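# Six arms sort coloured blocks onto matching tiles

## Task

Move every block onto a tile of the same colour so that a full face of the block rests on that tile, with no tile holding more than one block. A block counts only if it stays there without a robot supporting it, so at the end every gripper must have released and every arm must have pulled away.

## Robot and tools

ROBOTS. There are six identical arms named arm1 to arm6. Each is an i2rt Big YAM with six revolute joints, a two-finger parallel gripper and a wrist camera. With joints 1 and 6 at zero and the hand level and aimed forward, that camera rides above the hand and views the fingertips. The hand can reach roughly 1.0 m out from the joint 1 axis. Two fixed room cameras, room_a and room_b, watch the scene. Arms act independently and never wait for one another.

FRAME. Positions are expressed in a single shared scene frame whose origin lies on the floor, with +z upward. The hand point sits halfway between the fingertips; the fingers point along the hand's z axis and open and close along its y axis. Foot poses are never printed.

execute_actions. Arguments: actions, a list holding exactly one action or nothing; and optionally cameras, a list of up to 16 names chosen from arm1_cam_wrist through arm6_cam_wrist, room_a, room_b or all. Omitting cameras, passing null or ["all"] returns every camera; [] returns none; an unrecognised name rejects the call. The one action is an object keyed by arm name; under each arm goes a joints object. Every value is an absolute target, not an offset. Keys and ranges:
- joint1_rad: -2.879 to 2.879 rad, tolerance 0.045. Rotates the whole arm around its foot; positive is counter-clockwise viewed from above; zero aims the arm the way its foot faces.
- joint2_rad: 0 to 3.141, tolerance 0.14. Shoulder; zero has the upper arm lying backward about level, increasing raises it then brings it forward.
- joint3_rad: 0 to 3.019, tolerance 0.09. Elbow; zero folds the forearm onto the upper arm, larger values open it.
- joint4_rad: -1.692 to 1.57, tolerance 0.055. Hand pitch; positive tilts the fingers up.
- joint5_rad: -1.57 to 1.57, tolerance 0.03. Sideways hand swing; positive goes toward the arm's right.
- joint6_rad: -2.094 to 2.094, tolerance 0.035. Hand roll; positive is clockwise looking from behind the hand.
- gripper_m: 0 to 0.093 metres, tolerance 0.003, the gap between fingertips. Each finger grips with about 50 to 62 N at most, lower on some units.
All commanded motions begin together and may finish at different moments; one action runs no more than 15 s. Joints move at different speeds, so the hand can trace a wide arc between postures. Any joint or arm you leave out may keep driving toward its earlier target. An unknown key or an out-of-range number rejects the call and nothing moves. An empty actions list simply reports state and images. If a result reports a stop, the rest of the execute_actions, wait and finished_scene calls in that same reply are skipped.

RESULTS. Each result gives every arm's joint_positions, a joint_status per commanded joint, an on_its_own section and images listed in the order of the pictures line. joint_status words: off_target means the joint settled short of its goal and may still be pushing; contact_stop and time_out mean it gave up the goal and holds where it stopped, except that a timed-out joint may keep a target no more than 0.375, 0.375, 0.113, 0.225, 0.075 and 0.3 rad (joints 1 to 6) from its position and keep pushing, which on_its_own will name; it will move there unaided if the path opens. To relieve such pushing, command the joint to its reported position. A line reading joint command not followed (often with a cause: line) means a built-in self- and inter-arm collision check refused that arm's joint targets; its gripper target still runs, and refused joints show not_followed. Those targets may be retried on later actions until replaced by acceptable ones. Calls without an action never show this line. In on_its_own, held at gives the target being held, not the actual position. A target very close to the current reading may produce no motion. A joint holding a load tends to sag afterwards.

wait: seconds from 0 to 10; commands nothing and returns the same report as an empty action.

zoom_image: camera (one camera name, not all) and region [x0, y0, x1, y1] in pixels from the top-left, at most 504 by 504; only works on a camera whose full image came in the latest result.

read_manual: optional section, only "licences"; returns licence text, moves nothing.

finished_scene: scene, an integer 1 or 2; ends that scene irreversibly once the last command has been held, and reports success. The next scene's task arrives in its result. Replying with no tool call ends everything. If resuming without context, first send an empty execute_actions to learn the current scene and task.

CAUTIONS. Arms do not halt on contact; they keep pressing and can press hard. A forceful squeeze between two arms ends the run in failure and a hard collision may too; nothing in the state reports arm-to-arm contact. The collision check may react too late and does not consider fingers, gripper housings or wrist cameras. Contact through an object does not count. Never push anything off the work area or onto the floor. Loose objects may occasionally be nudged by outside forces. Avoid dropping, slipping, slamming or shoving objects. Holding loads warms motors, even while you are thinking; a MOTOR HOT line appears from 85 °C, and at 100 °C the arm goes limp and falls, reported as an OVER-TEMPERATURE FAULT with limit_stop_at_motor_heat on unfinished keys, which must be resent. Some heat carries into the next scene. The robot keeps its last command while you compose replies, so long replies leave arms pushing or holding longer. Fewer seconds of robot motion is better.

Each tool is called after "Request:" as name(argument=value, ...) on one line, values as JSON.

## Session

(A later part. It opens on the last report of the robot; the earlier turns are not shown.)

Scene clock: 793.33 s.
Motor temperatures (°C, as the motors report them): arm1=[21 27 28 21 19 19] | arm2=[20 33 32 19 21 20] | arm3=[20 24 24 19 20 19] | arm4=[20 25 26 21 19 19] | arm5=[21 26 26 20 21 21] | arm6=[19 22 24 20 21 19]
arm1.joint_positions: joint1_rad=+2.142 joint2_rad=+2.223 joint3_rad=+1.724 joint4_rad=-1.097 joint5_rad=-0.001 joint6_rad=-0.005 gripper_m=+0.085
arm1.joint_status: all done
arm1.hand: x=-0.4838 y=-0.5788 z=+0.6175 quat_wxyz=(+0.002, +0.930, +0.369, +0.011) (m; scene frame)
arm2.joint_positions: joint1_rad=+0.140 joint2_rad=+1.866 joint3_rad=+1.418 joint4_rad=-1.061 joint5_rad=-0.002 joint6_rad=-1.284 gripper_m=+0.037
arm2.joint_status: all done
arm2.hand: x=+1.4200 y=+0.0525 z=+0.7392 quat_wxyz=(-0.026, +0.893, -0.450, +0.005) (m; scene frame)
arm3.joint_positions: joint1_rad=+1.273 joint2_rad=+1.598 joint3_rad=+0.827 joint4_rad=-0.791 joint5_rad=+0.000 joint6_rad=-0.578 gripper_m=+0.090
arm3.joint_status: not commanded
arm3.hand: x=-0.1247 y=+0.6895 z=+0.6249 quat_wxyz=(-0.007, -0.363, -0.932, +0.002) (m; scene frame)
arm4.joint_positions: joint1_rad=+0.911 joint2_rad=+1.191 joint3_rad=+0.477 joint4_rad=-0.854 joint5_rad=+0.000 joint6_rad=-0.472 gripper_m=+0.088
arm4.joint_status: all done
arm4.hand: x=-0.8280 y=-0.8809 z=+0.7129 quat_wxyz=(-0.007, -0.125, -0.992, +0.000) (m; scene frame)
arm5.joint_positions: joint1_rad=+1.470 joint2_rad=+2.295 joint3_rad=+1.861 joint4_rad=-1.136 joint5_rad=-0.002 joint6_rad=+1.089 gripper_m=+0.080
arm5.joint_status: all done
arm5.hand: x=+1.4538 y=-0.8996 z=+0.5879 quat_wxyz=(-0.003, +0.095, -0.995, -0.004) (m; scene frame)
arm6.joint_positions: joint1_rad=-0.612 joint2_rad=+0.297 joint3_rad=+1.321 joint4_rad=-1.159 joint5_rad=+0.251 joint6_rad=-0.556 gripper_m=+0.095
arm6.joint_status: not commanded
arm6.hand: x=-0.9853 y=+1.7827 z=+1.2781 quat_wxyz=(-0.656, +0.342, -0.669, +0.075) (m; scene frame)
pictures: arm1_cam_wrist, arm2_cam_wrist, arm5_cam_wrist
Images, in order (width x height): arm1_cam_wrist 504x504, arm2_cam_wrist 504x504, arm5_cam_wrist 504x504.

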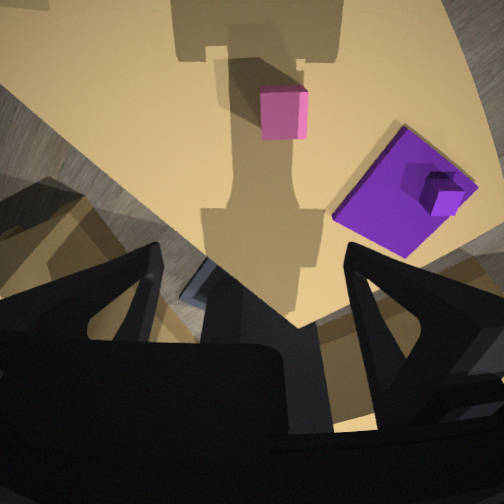

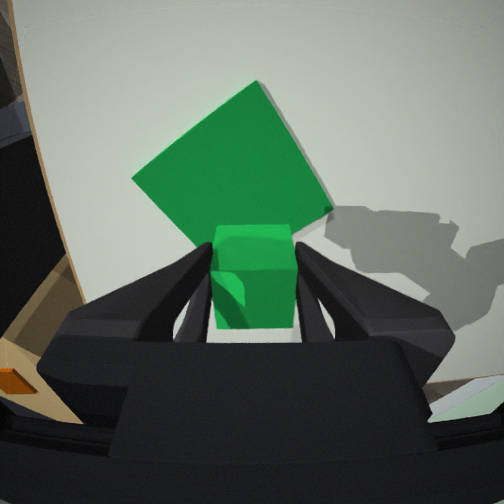

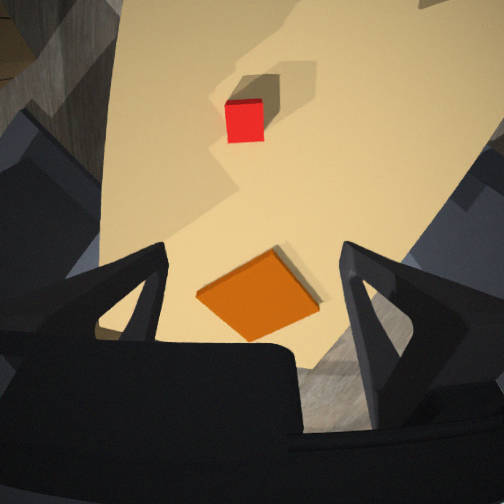

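Request:
execute_actions(actions=[{"arm1": {"joints": {"joint1_rad": 2.092, "joint2_rad": 2.58, "joint3_rad": 1.87, "joint4_rad": -0.833, "joint6_rad": -0.095}}, "arm2": {"joints": {"joint1_rad": 0.077, "joint2_rad": 2.05, "joint3_rad": 1.315, "joint4_rad": -0.787}}, "arm5": {"joints": {"joint1_rad": 1.432, "joint2_rad": 2.575, "joint3_rad": 1.99, "joint4_rad": -0.952, "joint6_rad": 0.995, "gripper_m": 0.088}}}], cameras=["arm1_cam_wrist", "arm2_cam_wrist", "arm5_cam_wrist"])

Scene clock: 841.30 s.
Motor temperatures (°C, as the motors report them): arm1=[21 29 31 21 19 19] | arm2=[20 32 30 19 21 20] | arm3=[20 24 23 19 20 19] | arm4=[20 24 29 21 19 19] | arm5=[21 29 29 20 21 21] | arm6=[19 22 24 20 21 19]
arm1.joint_positions: joint1_rad=+2.096 joint2_rad=+2.568 joint3_rad=+1.857 joint4_rad=-0.840 joint5_rad=+0.002 joint6_rad=-0.090 gripper_m=+0.085
arm1.joint_status: all done
arm1.hand: x=-0.5307 y=-0.5818 z=+0.4395 quat_wxyz=(+0.008, +0.922, +0.386, -0.011) (m; scene frame)
arm2.joint_positions: joint1_rad=+0.075 joint2_rad=+2.075 joint3_rad=+1.303 joint4_rad=-0.803 joint5_rad=-0.001 joint6_rad=-1.284 gripper_m=+0.037
arm2.joint_status: all done
arm2.hand: x=+1.4349 y=+0.0132 z=+0.5940 quat_wxyz=(+0.007, +0.878, -0.479, +0.000) (m; scene frame)
arm3.joint_positions: joint1_rad=+1.273 joint2_rad=+1.598 joint3_rad=+0.827 joint4_rad=-0.791 joint5_rad=+0.000 joint6_rad=-0.578 gripper_m=+0.090
arm3.joint_status: not commanded
arm3.hand: x=-0.1247 y=+0.6895 z=+0.6249 quat_wxyz=(-0.007, -0.363, -0.932, +0.002) (m; scene frame)
arm4.joint_positions: joint1_rad=+0.911 joint2_rad=+1.191 joint3_rad=+0.477 joint4_rad=-0.854 joint5_rad=+0.000 joint6_rad=-0.472 gripper_m=+0.088
arm4.joint_status: not commanded
arm4.hand: x=-0.8280 y=-0.8809 z=+0.7129 quat_wxyz=(-0.007, -0.125, -0.992, +0.000) (m; scene frame)
arm5.joint_positions: joint1_rad=+1.426 joint2_rad=+2.586 joint3_rad=+1.968 joint4_rad=-0.965 joint5_rad=-0.003 joint6_rad=+1.007 gripper_m=+0.088
arm5.joint_status: all done
arm5.hand: x=+1.4882 y=-0.8910 z=+0.4307 quat_wxyz=(+0.001, +0.114, -0.993, +0.001) (m; scene frame)
arm6.joint_positions: joint1_rad=-0.612 joint2_rad=+0.297 joint3_rad=+1.321 joint4_rad=-1.159 joint5_rad=+0.251 joint6_rad=-0.556 gripper_m=+0.095
arm6.joint_status: not commanded
arm6.hand: x=-0.9853 y=+1.7827 z=+1.2781 quat_wxyz=(-0.656, +0.342, -0.669, +0.075) (m; scene frame)
pictures: arm1_cam_wrist, arm2_cam_wrist, arm5_cam_wrist
Images, in order (width x height): arm1_cam_wrist 504x504, arm2_cam_wrist 504x504, arm5_cam_wrist 504x504.

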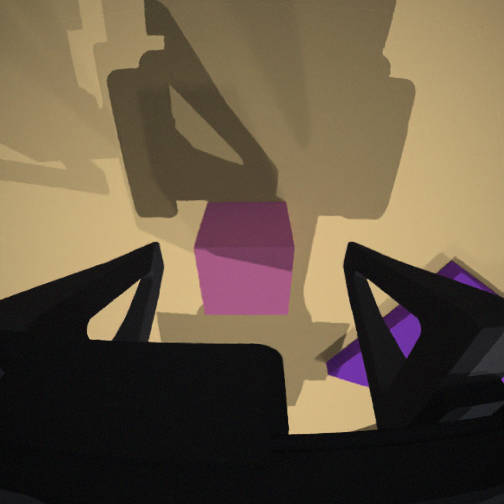

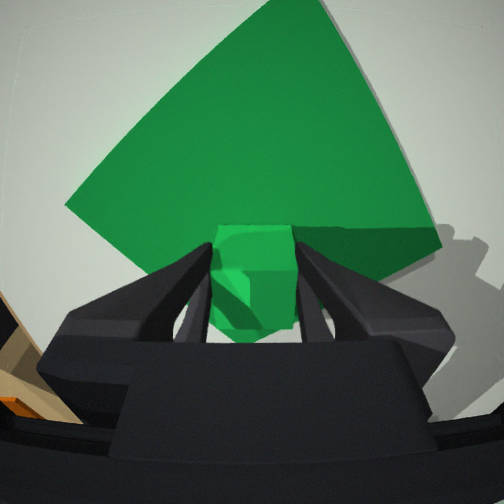

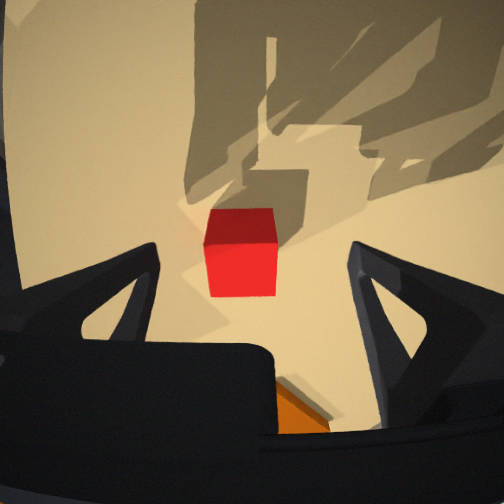

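Request:
zoom_image(camera="arm2_cam_wrist", region=[190, 190, 460, 350])

Request:
zoom_image(camera="arm1_cam_wrist", region=[150, 180, 360, 330])

Request:
zoom_image(camera="arm5_cam_wrist", region=[150, 180, 360, 330])

Region (190, 190, 460, 350) of arm2_cam_wrist's 504x504 image, scaled by 1.867, with more detail than that image has; it fills the top 299 rows of this view, and the rest is white.

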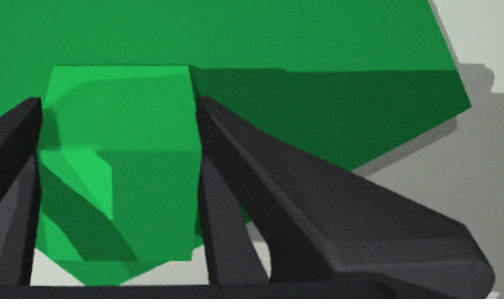

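Region (150, 180, 360, 330) of arm1_cam_wrist's 504x504 image, scaled by 2.400, with more detail than that image has; it fills the top 360 rows of this view, and the rest is white.

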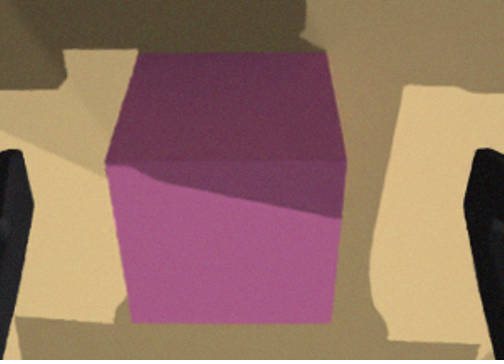

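Region (150, 180, 360, 330) of arm5_cam_wrist's 504x504 image, scaled by 2.400, with more detail than that image has; it fills the top 360 rows of this view, and the rest is white.

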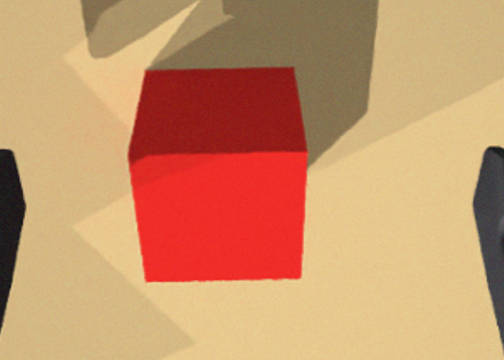

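Request:
execute_actions(actions=[{"arm1": {"joints": {"joint2_rad": 2.60, "joint4_rad": -0.865, "gripper_m": 0.065}}, "arm2": {"joints": {"joint2_rad": 2.102, "joint4_rad": -0.775}}, "arm5": {"joints": {"gripper_m": 0.018}}}], cameras=["arm1_cam_wrist", "arm2_cam_wrist", "arm5_cam_wrist"])

Scene clock: 868.90 s.
Motor temperatures (°C, as the motors report them): arm1=[21 30 29 21 19 19] | arm2=[20 33 29 19 21 20] | arm3=[20 24 23 19 20 19] | arm4=[20 23 29 21 19 19] | arm5=[21 30 28 20 21 21] | arm6=[19 22 24 20 21 19]
arm1.joint_positions: joint1_rad=+2.096 joint2_rad=+2.576 joint3_rad=+1.857 joint4_rad=-0.857 joint5_rad=+0.002 joint6_rad=-0.090 gripper_m=+0.065
arm1.joint_status: all done
arm1.hand: x=-0.5254 y=-0.5773 z=+0.4342 quat_wxyz=(+0.004, +0.922, +0.386, +0.001) (m; scene frame)
arm2.joint_positions: joint1_rad=+0.075 joint2_rad=+2.078 joint3_rad=+1.303 joint4_rad=-0.790 joint5_rad=-0.001 joint6_rad=-1.284 gripper_m=+0.037
arm2.joint_status: all done
arm2.hand: x=+1.4366 y=+0.0151 z=+0.5924 quat_wxyz=(+0.002, +0.878, -0.479, +0.001) (m; scene frame)
arm3.joint_positions: joint1_rad=+1.273 joint2_rad=+1.598 joint3_rad=+0.827 joint4_rad=-0.791 joint5_rad=+0.000 joint6_rad=-0.578 gripper_m=+0.090
arm3.joint_status: not commanded
arm3.hand: x=-0.1247 y=+0.6895 z=+0.6249 quat_wxyz=(-0.007, -0.363, -0.932, +0.002) (m; scene frame)
arm4.joint_positions: joint1_rad=+0.911 joint2_rad=+1.191 joint3_rad=+0.477 joint4_rad=-0.854 joint5_rad=+0.000 joint6_rad=-0.472 gripper_m=+0.088
arm4.joint_status: not commanded
arm4.hand: x=-0.8280 y=-0.8809 z=+0.7129 quat_wxyz=(-0.007, -0.125, -0.992, +0.000) (m; scene frame)
arm5.joint_positions: joint1_rad=+1.426 joint2_rad=+2.586 joint3_rad=+1.968 joint4_rad=-0.964 joint5_rad=-0.003 joint6_rad=+1.006 gripper_m=+0.029
arm5.joint_status: gripper_m off_target (ended at +0.029, target +0.018)
arm5.hand: x=+1.4882 y=-0.8909 z=+0.4307 quat_wxyz=(+0.000, +0.115, -0.993, +0.001) (m; scene frame)
arm6.joint_positions: joint1_rad=-0.612 joint2_rad=+0.297 joint3_rad=+1.321 joint4_rad=-1.159 joint5_rad=+0.251 joint6_rad=-0.556 gripper_m=+0.095
arm6.joint_status: not commanded
arm6.hand: x=-0.9853 y=+1.7827 z=+1.2781 quat_wxyz=(-0.656, +0.342, -0.669, +0.075) (m; scene frame)
pictures: arm1_cam_wrist, arm2_cam_wrist, arm5_cam_wrist
Images, in order (width x height): arm1_cam_wrist 504x504, arm2_cam_wrist 504x504, arm5_cam_wrist 504x504.

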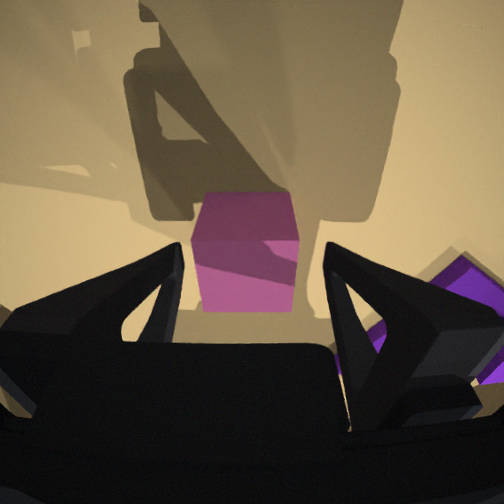

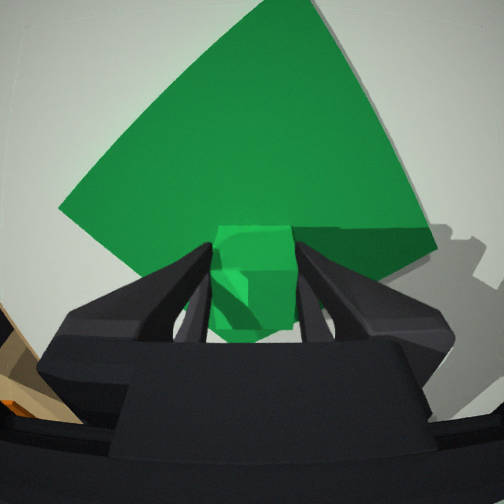

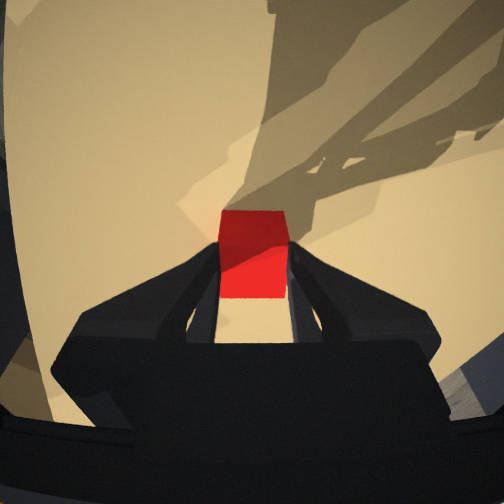

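Request:
zoom_image(camera="arm2_cam_wrist", region=[200, 200, 340, 290])

Region (200, 200, 340, 290) of arm2_cam_wrist's 504x504 image, scaled by 3.600, with more detail than that image has; it fills the top 324 rows of this view, and the rest is white.

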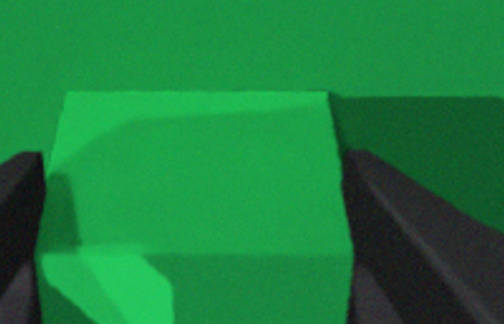

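Request:
execute_actions(actions=[{"arm1": {"joints": {"gripper_m": 0.029}}, "arm2": {"joints": {"joint2_rad": 2.078, "gripper_m": 0.085}}, "arm5": {"joints": {"joint2_rad": 2.48, "joint4_rad": -1.06}}}], cameras=["arm1_cam_wrist", "arm2_cam_wrist", "arm5_cam_wrist"])

Scene clock: 892.87 s.
Motor temperatures (°C, as the motors report them): arm1=[21 30 29 21 19 19] | arm2=[20 32 29 19 21 20] | arm3=[20 24 23 19 20 19] | arm4=[20 23 29 21 19 19] | arm5=[21 30 28 20 21 21] | arm6=[19 22 24 20 21 19]
arm1.joint_positions: joint1_rad=+2.096 joint2_rad=+2.576 joint3_rad=+1.857 joint4_rad=-0.857 joint5_rad=+0.002 joint6_rad=-0.090 gripper_m=+0.041
arm1.joint_status: gripper_m off_target (ended at +0.041, target +0.029)
arm1.hand: x=-0.5254 y=-0.5774 z=+0.4342 quat_wxyz=(+0.004, +0.922, +0.386, +0.001) (m; scene frame)
arm2.joint_positions: joint1_rad=+0.075 joint2_rad=+2.078 joint3_rad=+1.303 joint4_rad=-0.790 joint5_rad=-0.001 joint6_rad=-1.284 gripper_m=+0.085
arm2.joint_status: all done
arm2.hand: x=+1.4366 y=+0.0151 z=+0.5924 quat_wxyz=(+0.002, +0.878, -0.479, +0.001) (m; scene frame)
arm3.joint_positions: joint1_rad=+1.273 joint2_rad=+1.598 joint3_rad=+0.827 joint4_rad=-0.791 joint5_rad=+0.000 joint6_rad=-0.578 gripper_m=+0.090
arm3.joint_status: not commanded
arm3.hand: x=-0.1247 y=+0.6895 z=+0.6249 quat_wxyz=(-0.007, -0.363, -0.932, +0.002) (m; scene frame)
arm4.joint_positions: joint1_rad=+0.911 joint2_rad=+1.191 joint3_rad=+0.477 joint4_rad=-0.854 joint5_rad=+0.000 joint6_rad=-0.472 gripper_m=+0.088
arm4.joint_status: not commanded
arm4.hand: x=-0.8280 y=-0.8809 z=+0.7129 quat_wxyz=(-0.007, -0.125, -0.992, +0.000) (m; scene frame)
arm5.joint_positions: joint1_rad=+1.426 joint2_rad=+2.488 joint3_rad=+1.968 joint4_rad=-1.046 joint5_rad=-0.003 joint6_rad=+1.006 gripper_m=+0.029
arm5.joint_status: all done
arm5.hand: x=+1.4906 y=-0.8834 z=+0.4964 quat_wxyz=(-0.003, +0.115, -0.993, -0.006) (m; scene frame)
arm6.joint_positions: joint1_rad=-0.612 joint2_rad=+0.297 joint3_rad=+1.321 joint4_rad=-1.159 joint5_rad=+0.251 joint6_rad=-0.556 gripper_m=+0.095
arm6.joint_status: not commanded
arm6.hand: x=-0.9853 y=+1.7827 z=+1.2781 quat_wxyz=(-0.656, +0.342, -0.669, +0.075) (m; scene frame)
pictures: arm1_cam_wrist, arm2_cam_wrist, arm5_cam_wrist
Images, in order (width x height): arm1_cam_wrist 504x504, arm2_cam_wrist 504x504, arm5_cam_wrist 504x504.

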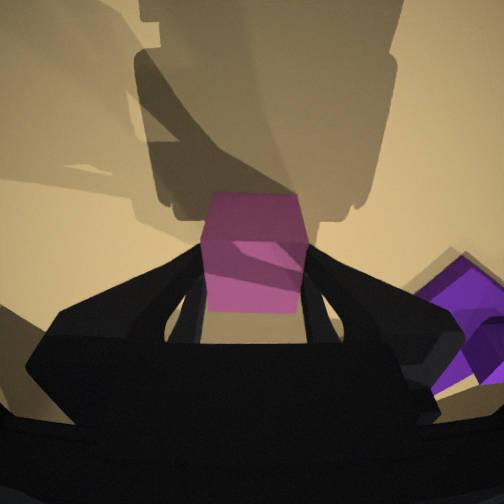

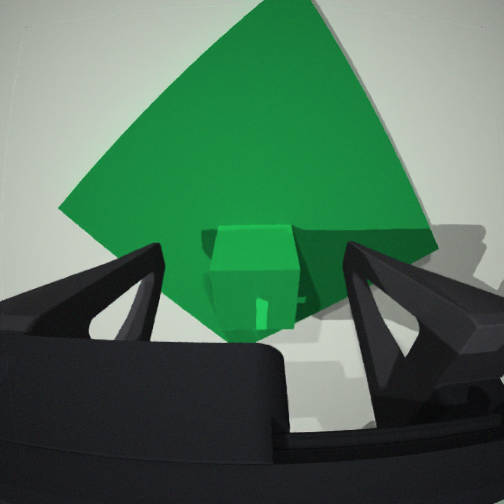

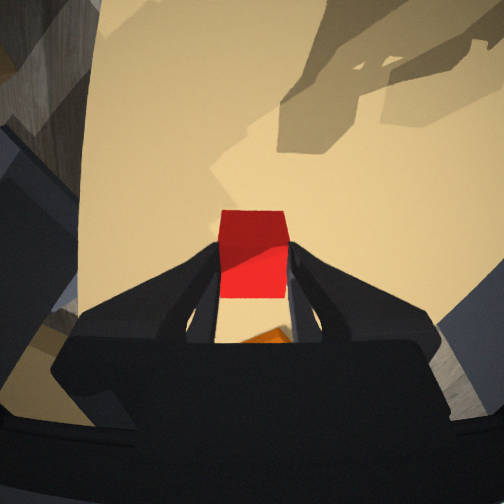

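Request:
execute_actions(actions=[{"arm1": {"joints": {"joint1_rad": 0.9, "joint2_rad": 2.1, "joint4_rad": -1.33}}, "arm2": {"joints": {"joint1_rad": 2.348, "joint2_rad": 2.06, "joint3_rad": 1.825, "joint4_rad": -1.31, "joint6_rad": -1.44}}, "arm3": {"joints": {"joint1_rad": 2.2, "joint2_rad": 1.2, "joint3_rad": 0.5, "joint4_rad": -0.87}}, "arm5": {"joints": {"joint1_rad": -0.8, "joint2_rad": 1.905, "joint3_rad": 1.665, "joint4_rad": -1.325}}}], cameras=["arm2_cam_wrist", "arm5_cam_wrist", "room_a", "room_b"])

Scene clock: 924.53 s.
Motor temperatures (°C, as the motors report them): arm1=[21 30 29 21 19 19] | arm2=[20 32 29 19 21 20] | arm3=[20 23 23 19 20 19] | arm4=[20 23 29 21 19 19] | arm5=[21 30 28 20 21 21] | arm6=[19 22 24 20 21 19]
arm1.joint_positions: joint1_rad=+0.896 joint2_rad=+2.105 joint3_rad=+1.866 joint4_rad=-1.323 joint5_rad=+0.003 joint6_rad=-0.090 gripper_m=+0.041
arm1.joint_status: all done
arm1.hand: x=-0.5874 y=+0.1635 z=+0.7330 quat_wxyz=(+0.002, +0.980, -0.201, -0.002) (m; scene frame)
arm2.joint_positions: joint1_rad=+2.358 joint2_rad=+2.078 joint3_rad=+1.799 joint4_rad=-1.296 joint5_rad=+0.000 joint6_rad=-1.431 gripper_m=+0.085
arm2.joint_status: all done
arm2.hand: x=+0.4530 y=-0.3903 z=+0.7622 quat_wxyz=(+0.003, +0.755, +0.656, -0.003) (m; scene frame)
arm3.joint_positions: joint1_rad=+2.197 joint2_rad=+1.204 joint3_rad=+0.497 joint4_rad=-0.865 joint5_rad=+0.000 joint6_rad=-0.579 gripper_m=+0.090
arm3.joint_status: all done
arm3.hand: x=+0.0033 y=+0.9609 z=+0.6452 quat_wxyz=(-0.004, +0.090, -0.996, +0.000) (m; scene frame)
arm4.joint_positions: joint1_rad=+0.911 joint2_rad=+1.191 joint3_rad=+0.477 joint4_rad=-0.854 joint5_rad=+0.000 joint6_rad=-0.472 gripper_m=+0.088
arm4.joint_status: not commanded
arm4.hand: x=-0.8280 y=-0.8809 z=+0.7129 quat_wxyz=(-0.007, -0.125, -0.992, +0.000) (m; scene frame)
arm5.joint_positions: joint1_rad=-0.802 joint2_rad=+1.933 joint3_rad=+1.670 joint4_rad=-1.310 joint5_rad=+0.000 joint6_rad=+1.004 gripper_m=+0.029
arm5.joint_status: all done
arm5.hand: x=+1.5811 y=-2.0352 z=+0.7325 quat_wxyz=(+0.003, -0.840, -0.542, -0.005) (m; scene frame)
arm6.joint_positions: joint1_rad=-0.612 joint2_rad=+0.297 joint3_rad=+1.321 joint4_rad=-1.159 joint5_rad=+0.251 joint6_rad=-0.556 gripper_m=+0.095
arm6.joint_status: not commanded
arm6.hand: x=-0.9853 y=+1.7827 z=+1.2781 quat_wxyz=(-0.656, +0.342, -0.669, +0.075) (m; scene frame)
pictures: arm2_cam_wrist, arm5_cam_wrist, room_a, room_b
Images, in order (width x height): arm2_cam_wrist 504x504, arm5_cam_wrist 504x504, room_a 504x504, room_b 504x504.

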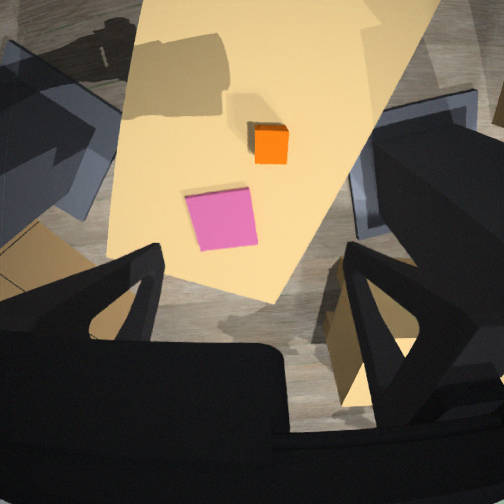

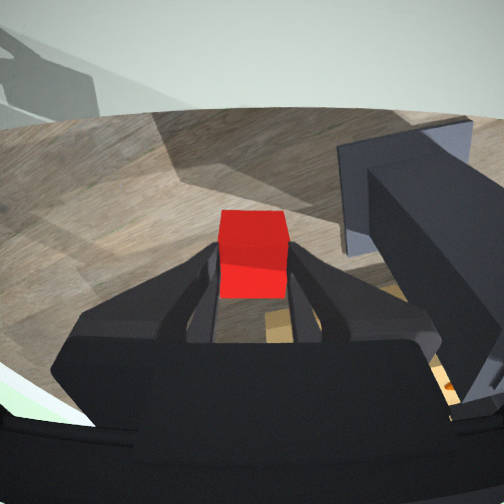

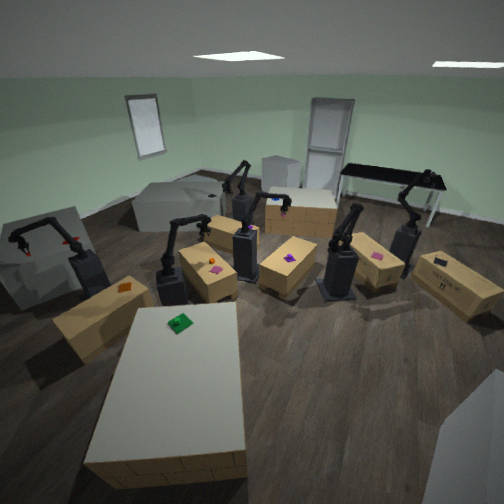

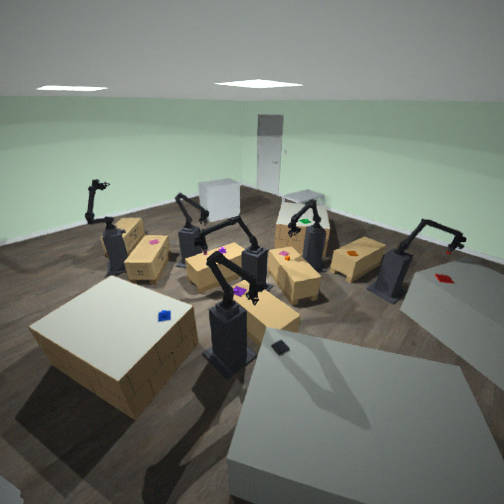

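Request:
zoom_image(camera="arm2_cam_wrist", region=[170, 110, 310, 260])

Region (170, 110, 310, 260) of arm2_cam_wrist's 504x504 image, scaled by 3.360, with more detail than that image has; it fills the left 470 columns of this view, and the rest is white.

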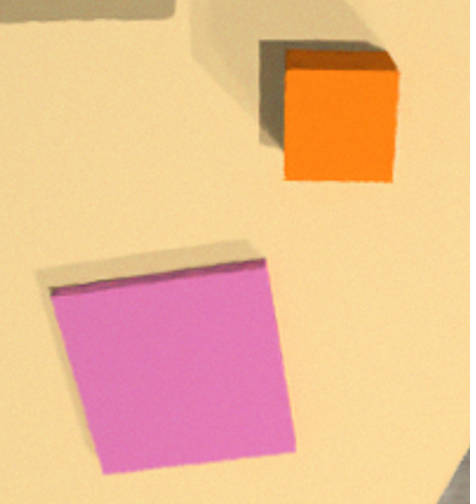

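Request:
execute_actions(actions=[{"arm1": {"joints": {"joint2_rad": 2.0, "joint3_rad": 1.43, "joint4_rad": -1.0, "joint6_rad": -0.2}}, "arm2": {"joints": {"joint1_rad": 2.295, "joint2_rad": 2.598, "joint3_rad": 1.85, "joint4_rad": -0.772, "joint6_rad": -1.495, "gripper_m": 0.09}}, "arm5": {"joints": {"joint1_rad": -1.695, "joint2_rad": 1.98, "joint3_rad": 1.55, "joint4_rad": -1.118}}}], cameras=["arm2_cam_wrist", "arm5_cam_wrist"])

Scene clock: 955.87 s.
Motor temperatures (°C, as the motors report them): arm1=[21 31 30 21 19 19] | arm2=[20 33 31 19 21 20] | arm3=[20 23 23 19 20 19] | arm4=[20 22 30 21 19 19] | arm5=[21 30 27 20 21 21] | arm6=[19 22 24 20 21 19]
arm1.joint_positions: joint1_rad=+0.896 joint2_rad=+2.006 joint3_rad=+1.423 joint4_rad=-1.009 joint5_rad=+0.003 joint6_rad=-0.193 gripper_m=+0.041
arm1.joint_status: all done
arm1.hand: x=-0.5081 y=+0.1196 z=+0.6367 quat_wxyz=(+0.007, +0.988, -0.151, +0.013) (m; scene frame)
arm2.joint_positions: joint1_rad=+2.292 joint2_rad=+2.631 joint3_rad=+1.828 joint4_rad=-0.787 joint5_rad=+0.000 joint6_rad=-1.486 gripper_m=+0.090
arm2.joint_status: all done
arm2.hand: x=+0.4386 y=-0.3509 z=+0.4199 quat_wxyz=(+0.009, +0.759, +0.651, +0.002) (m; scene frame)
arm3.joint_positions: joint1_rad=+2.197 joint2_rad=+1.204 joint3_rad=+0.497 joint4_rad=-0.865 joint5_rad=+0.000 joint6_rad=-0.579 gripper_m=+0.090
arm3.joint_status: not commanded
arm3.hand: x=+0.0033 y=+0.9609 z=+0.6452 quat_wxyz=(-0.004, +0.090, -0.996, +0.000) (m; scene frame)
arm4.joint_positions: joint1_rad=+0.911 joint2_rad=+1.191 joint3_rad=+0.477 joint4_rad=-0.854 joint5_rad=+0.000 joint6_rad=-0.472 gripper_m=+0.088
arm4.joint_status: not commanded
arm4.hand: x=-0.8280 y=-0.8809 z=+0.7129 quat_wxyz=(-0.007, -0.125, -0.992, +0.000) (m; scene frame)
arm5.joint_positions: joint1_rad=-1.692 joint2_rad=+2.011 joint3_rad=+1.550 joint4_rad=-1.126 joint5_rad=+0.002 joint6_rad=+1.004 gripper_m=+0.029
arm5.joint_status: all done
arm5.hand: x=+1.0817 y=-2.0968 z=+0.6419 quat_wxyz=(+0.011, -0.992, -0.127, -0.006) (m; scene frame)
arm6.joint_positions: joint1_rad=-0.612 joint2_rad=+0.297 joint3_rad=+1.321 joint4_rad=-1.159 joint5_rad=+0.251 joint6_rad=-0.556 gripper_m=+0.095
arm6.joint_status: not commanded
arm6.hand: x=-0.9853 y=+1.7827 z=+1.2781 quat_wxyz=(-0.656, +0.342, -0.669, +0.075) (m; scene frame)
pictures: arm2_cam_wrist, arm5_cam_wrist
Images, in order (width x height): arm2_cam_wrist 504x504, arm5_cam_wrist 504x504.

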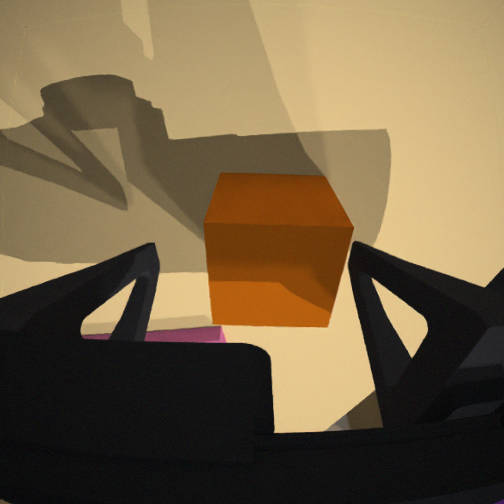

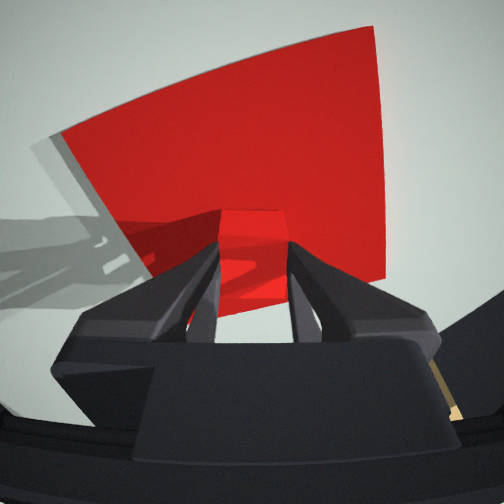

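Request:
execute_actions(actions=[])

Scene clock: 971.53 s.
Motor temperatures (°C, as the motors report them): arm1=[21 30 30 21 19 19] | arm2=[20 34 30 19 21 20] | arm3=[20 23 23 19 20 19] | arm4=[20 22 30 21 19 19] | arm5=[21 30 27 20 21 21] | arm6=[19 22 24 20 21 19]
arm1.joint_positions: joint1_rad=+0.896 joint2_rad=+2.006 joint3_rad=+1.423 joint4_rad=-1.009 joint5_rad=+0.003 joint6_rad=-0.193 gripper_m=+0.041
arm1.joint_status: all done
arm1.hand: x=-0.5081 y=+0.1196 z=+0.6367 quat_wxyz=(+0.007, +0.988, -0.151, +0.013) (m; scene frame)
arm2.joint_positions: joint1_rad=+2.292 joint2_rad=+2.631 joint3_rad=+1.828 joint4_rad=-0.787 joint5_rad=+0.000 joint6_rad=-1.486 gripper_m=+0.090
arm2.joint_status: all done
arm2.hand: x=+0.4386 y=-0.3509 z=+0.4199 quat_wxyz=(+0.009, +0.759, +0.651, +0.002) (m; scene frame)
arm3.joint_positions: joint1_rad=+2.197 joint2_rad=+1.204 joint3_rad=+0.497 joint4_rad=-0.865 joint5_rad=+0.000 joint6_rad=-0.579 gripper_m=+0.090
arm3.joint_status: not commanded
arm3.hand: x=+0.0033 y=+0.9609 z=+0.6452 quat_wxyz=(-0.004, +0.090, -0.996, +0.000) (m; scene frame)
arm4.joint_positions: joint1_rad=+0.911 joint2_rad=+1.191 joint3_rad=+0.477 joint4_rad=-0.854 joint5_rad=+0.000 joint6_rad=-0.472 gripper_m=+0.088
arm4.joint_status: not commanded
arm4.hand: x=-0.8280 y=-0.8809 z=+0.7129 quat_wxyz=(-0.007, -0.125, -0.992, +0.000) (m; scene frame)
arm5.joint_positions: joint1_rad=-1.692 joint2_rad=+2.011 joint3_rad=+1.550 joint4_rad=-1.126 joint5_rad=+0.002 joint6_rad=+1.004 gripper_m=+0.029
arm5.joint_status: all done
arm5.hand: x=+1.0817 y=-2.0968 z=+0.6419 quat_wxyz=(+0.011, -0.992, -0.127, -0.006) (m; scene frame)
arm6.joint_positions: joint1_rad=-0.612 joint2_rad=+0.297 joint3_rad=+1.321 joint4_rad=-1.159 joint5_rad=+0.251 joint6_rad=-0.556 gripper_m=+0.095
arm6.joint_status: not commanded
arm6.hand: x=-0.9853 y=+1.7827 z=+1.2781 quat_wxyz=(-0.656, +0.342, -0.669, +0.075) (m; scene frame)
pictures: arm1_cam_wrist, arm2_cam_wrist, arm3_cam_wrist, arm4_cam_wrist, arm5_cam_wrist, arm6_cam_wrist, room_a, room_b
Images, in order (width x height): arm1_cam_wrist 504x504, arm2_cam_wrist 504x504, arm3_cam_wrist 504x504, arm4_cam_wrist 504x504, arm5_cam_wrist 504x504, arm6_cam_wrist 504x504, room_a 504x504, room_b 504x504.

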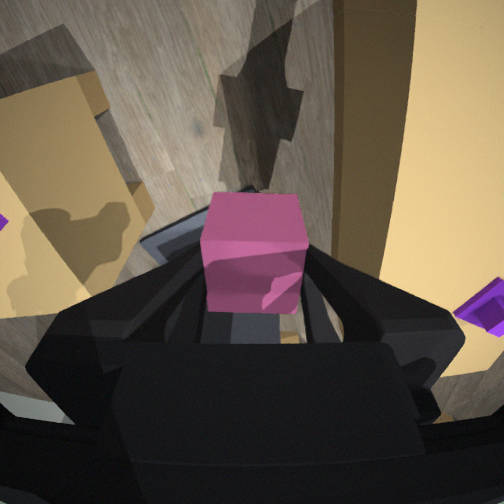

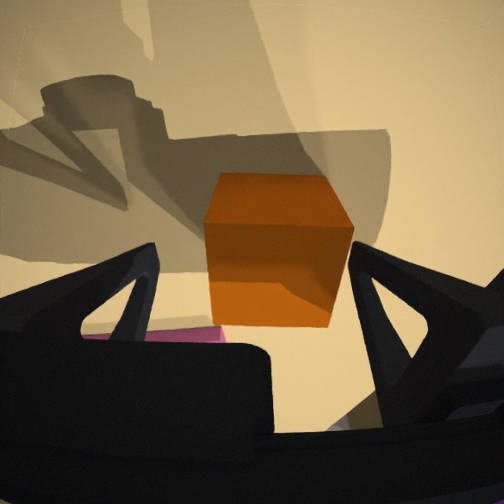

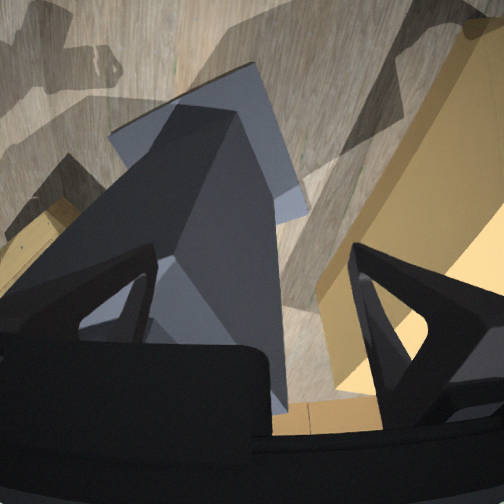

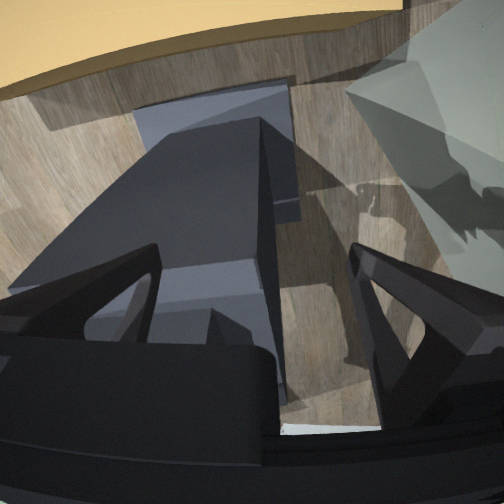

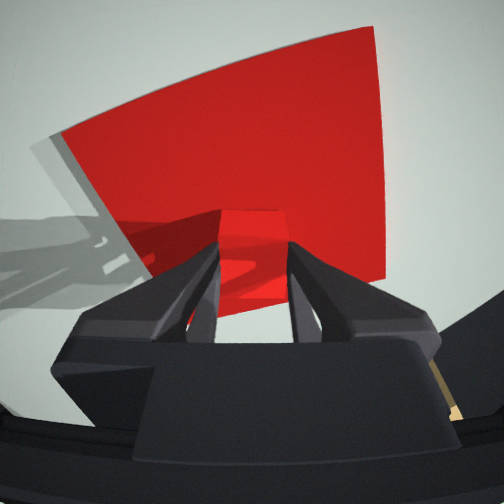

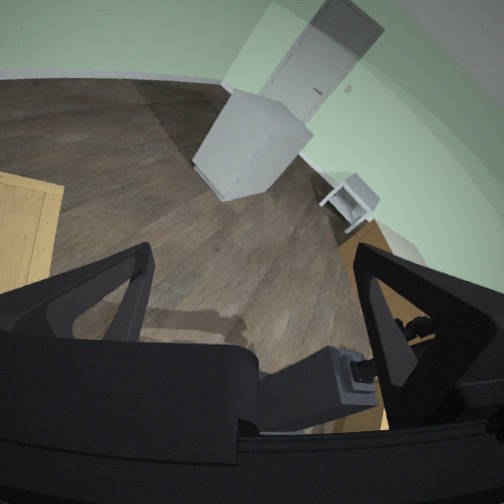

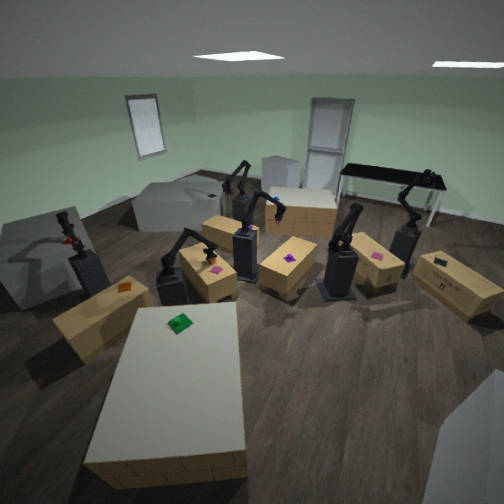

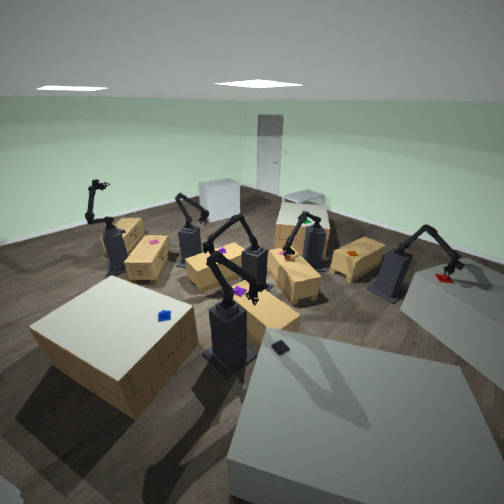

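Request:
zoom_image(camera="arm5_cam_wrist", region=[140, 170, 340, 340])

Region (140, 170, 340, 340) of arm5_cam_wrist's 504x504 image, scaled by 2.520, with more detail than that image has; it fills the top 428 rows of this view, and the rest is white.

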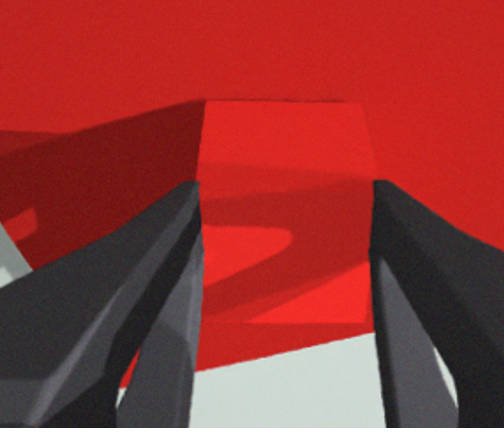

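Request:
execute_actions(actions=[{"arm2": {"joints": {"gripper_m": 0.035}}, "arm5": {"joints": {"joint2_rad": 2.031}}}], cameras=["arm2_cam_wrist", "arm5_cam_wrist"])

Scene clock: 987.53 s.
Motor temperatures (°C, as the motors report them): arm1=[21 30 30 21 19 19] | arm2=[20 34 29 19 21 20] | arm3=[20 22 23 19 20 19] | arm4=[20 22 30 21 19 19] | arm5=[21 30 27 20 21 21] | arm6=[19 22 24 20 21 19]
arm1.joint_positions: joint1_rad=+0.896 joint2_rad=+2.006 joint3_rad=+1.423 joint4_rad=-1.009 joint5_rad=+0.003 joint6_rad=-0.193 gripper_m=+0.041
arm1.joint_status: not commanded
arm1.hand: x=-0.5081 y=+0.1196 z=+0.6367 quat_wxyz=(+0.007, +0.988, -0.151, +0.013) (m; scene frame)
arm2.joint_positions: joint1_rad=+2.292 joint2_rad=+2.631 joint3_rad=+1.828 joint4_rad=-0.784 joint5_rad=+0.000 joint6_rad=-1.486 gripper_m=+0.048
arm2.joint_status: gripper_m off_target (ended at +0.048, target +0.035)
arm2.hand: x=+0.4380 y=-0.3508 z=+0.4199 quat_wxyz=(+0.008, +0.758, +0.652, +0.002) (m; scene frame)
arm3.joint_positions: joint1_rad=+2.197 joint2_rad=+1.204 joint3_rad=+0.497 joint4_rad=-0.865 joint5_rad=+0.000 joint6_rad=-0.579 gripper_m=+0.090
arm3.joint_status: not commanded
arm3.hand: x=+0.0033 y=+0.9609 z=+0.6452 quat_wxyz=(-0.004, +0.090, -0.996, +0.000) (m; scene frame)
arm4.joint_positions: joint1_rad=+0.911 joint2_rad=+1.191 joint3_rad=+0.477 joint4_rad=-0.854 joint5_rad=+0.000 joint6_rad=-0.472 gripper_m=+0.088
arm4.joint_status: not commanded
arm4.hand: x=-0.8280 y=-0.8809 z=+0.7129 quat_wxyz=(-0.007, -0.125, -0.992, +0.000) (m; scene frame)
arm5.joint_positions: joint1_rad=-1.692 joint2_rad=+2.017 joint3_rad=+1.550 joint4_rad=-1.126 joint5_rad=+0.000 joint6_rad=+1.004 gripper_m=+0.029
arm5.joint_status: all done
arm5.hand: x=+1.0821 y=-2.0963 z=+0.6387 quat_wxyz=(+0.013, -0.992, -0.127, -0.008) (m; scene frame)
arm6.joint_positions: joint1_rad=-0.612 joint2_rad=+0.297 joint3_rad=+1.321 joint4_rad=-1.159 joint5_rad=+0.251 joint6_rad=-0.556 gripper_m=+0.095
arm6.joint_status: not commanded
arm6.hand: x=-0.9853 y=+1.7827 z=+1.2781 quat_wxyz=(-0.656, +0.342, -0.669, +0.075) (m; scene frame)
pictures: arm2_cam_wrist, arm5_cam_wrist
Images, in order (width x height): arm2_cam_wrist 504x504, arm5_cam_wrist 504x504.

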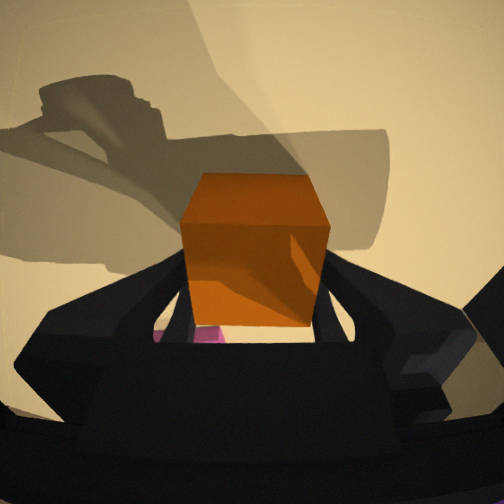

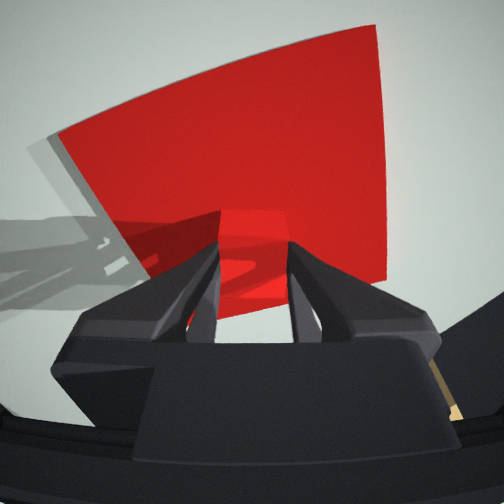

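Request:
execute_actions(actions=[{"arm2": {"joints": {"joint1_rad": -1.2, "joint2_rad": 2.15, "joint3_rad": 1.83, "joint4_rad": -1.25, "joint6_rad": -0.5}}, "arm1": {"joints": {"joint1_rad": -1.938, "joint2_rad": 2.17, "joint3_rad": 1.43, "joint4_rad": -0.83, "joint6_rad": -0.2}}, "arm5": {"joints": {"gripper_m": 0.065}}}], cameras=["arm1_cam_wrist", "arm2_cam_wrist", "arm5_cam_wrist", "room_a"])

Scene clock: 1022.77 s.
Motor temperatures (°C, as the motors report them): arm1=[21 30 30 21 19 19] | arm2=[20 35 29 19 21 20] | arm3=[20 22 23 19 20 19] | arm4=[20 22 30 21 19 19] | arm5=[21 29 27 20 21 21] | arm6=[19 22 24 20 21 19]
arm1.joint_positions: joint1_rad=-1.946 joint2_rad=+2.175 joint3_rad=+1.426 joint4_rad=-0.826 joint5_rad=+0.000 joint6_rad=-0.195 gripper_m=+0.041
arm1.joint_status: all done
arm1.hand: x=+0.5418 y=-0.2594 z=+0.5525 quat_wxyz=(+0.001, -0.001, -1.000, +0.005) (m; scene frame)
arm2.joint_positions: joint1_rad=-1.209 joint2_rad=+2.157 joint3_rad=+1.830 joint4_rad=-1.237 joint5_rad=+0.001 joint6_rad=-0.508 gripper_m=+0.048
arm2.joint_status: all done
arm2.hand: x=+1.6773 y=-0.6613 z=+0.7222 quat_wxyz=(-0.001, +0.041, -0.999, +0.007) (m; scene frame)
arm3.joint_positions: joint1_rad=+2.197 joint2_rad=+1.204 joint3_rad=+0.497 joint4_rad=-0.865 joint5_rad=+0.000 joint6_rad=-0.579 gripper_m=+0.090
arm3.joint_status: not commanded
arm3.hand: x=+0.0033 y=+0.9609 z=+0.6452 quat_wxyz=(-0.004, +0.090, -0.996, +0.000) (m; scene frame)
arm4.joint_positions: joint1_rad=+0.911 joint2_rad=+1.191 joint3_rad=+0.477 joint4_rad=-0.854 joint5_rad=+0.000 joint6_rad=-0.472 gripper_m=+0.088
arm4.joint_status: not commanded
arm4.hand: x=-0.8280 y=-0.8809 z=+0.7129 quat_wxyz=(-0.007, -0.125, -0.992, +0.000) (m; scene frame)
arm5.joint_positions: joint1_rad=-1.692 joint2_rad=+2.033 joint3_rad=+1.550 joint4_rad=-1.126 joint5_rad=+0.000 joint6_rad=+1.004 gripper_m=+0.065
arm5.joint_status: all done
arm5.hand: x=+1.0827 y=-2.0945 z=+0.6297 quat_wxyz=(+0.021, -0.992, -0.127, -0.011) (m; scene frame)
arm6.joint_positions: joint1_rad=-0.612 joint2_rad=+0.297 joint3_rad=+1.321 joint4_rad=-1.159 joint5_rad=+0.251 joint6_rad=-0.556 gripper_m=+0.095
arm6.joint_status: not commanded
arm6.hand: x=-0.9853 y=+1.7827 z=+1.2781 quat_wxyz=(-0.656, +0.342, -0.669, +0.075) (m; scene frame)
pictures: arm1_cam_wrist, arm2_cam_wrist, arm5_cam_wrist, room_a
Images, in order (width x height): arm1_cam_wrist 504x504, arm2_cam_wrist 504x504, arm5_cam_wrist 504x504, room_a 504x504.

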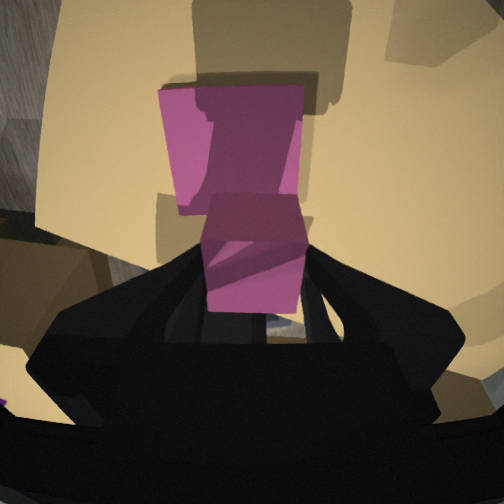

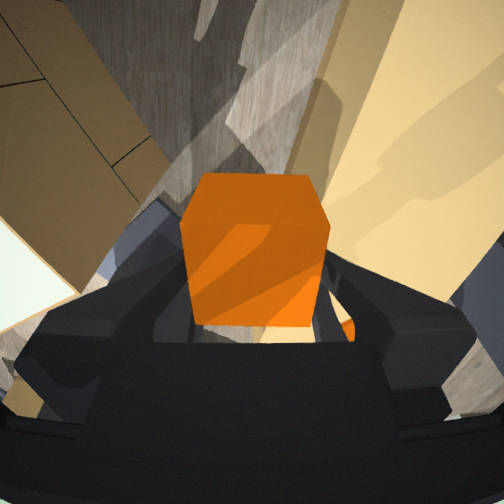

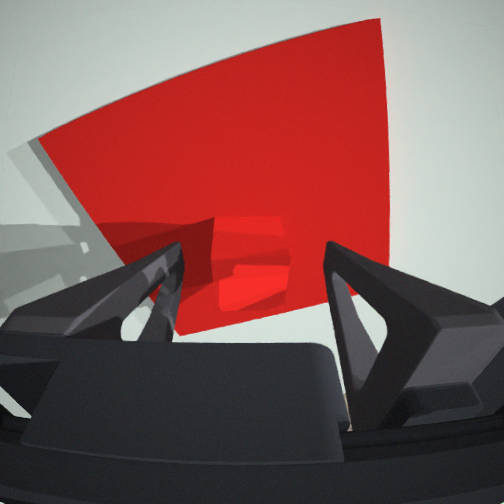

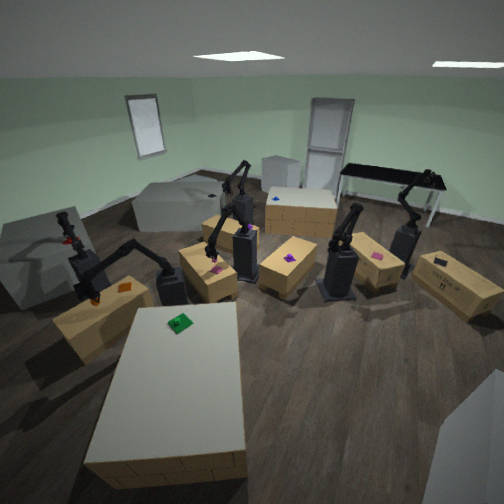

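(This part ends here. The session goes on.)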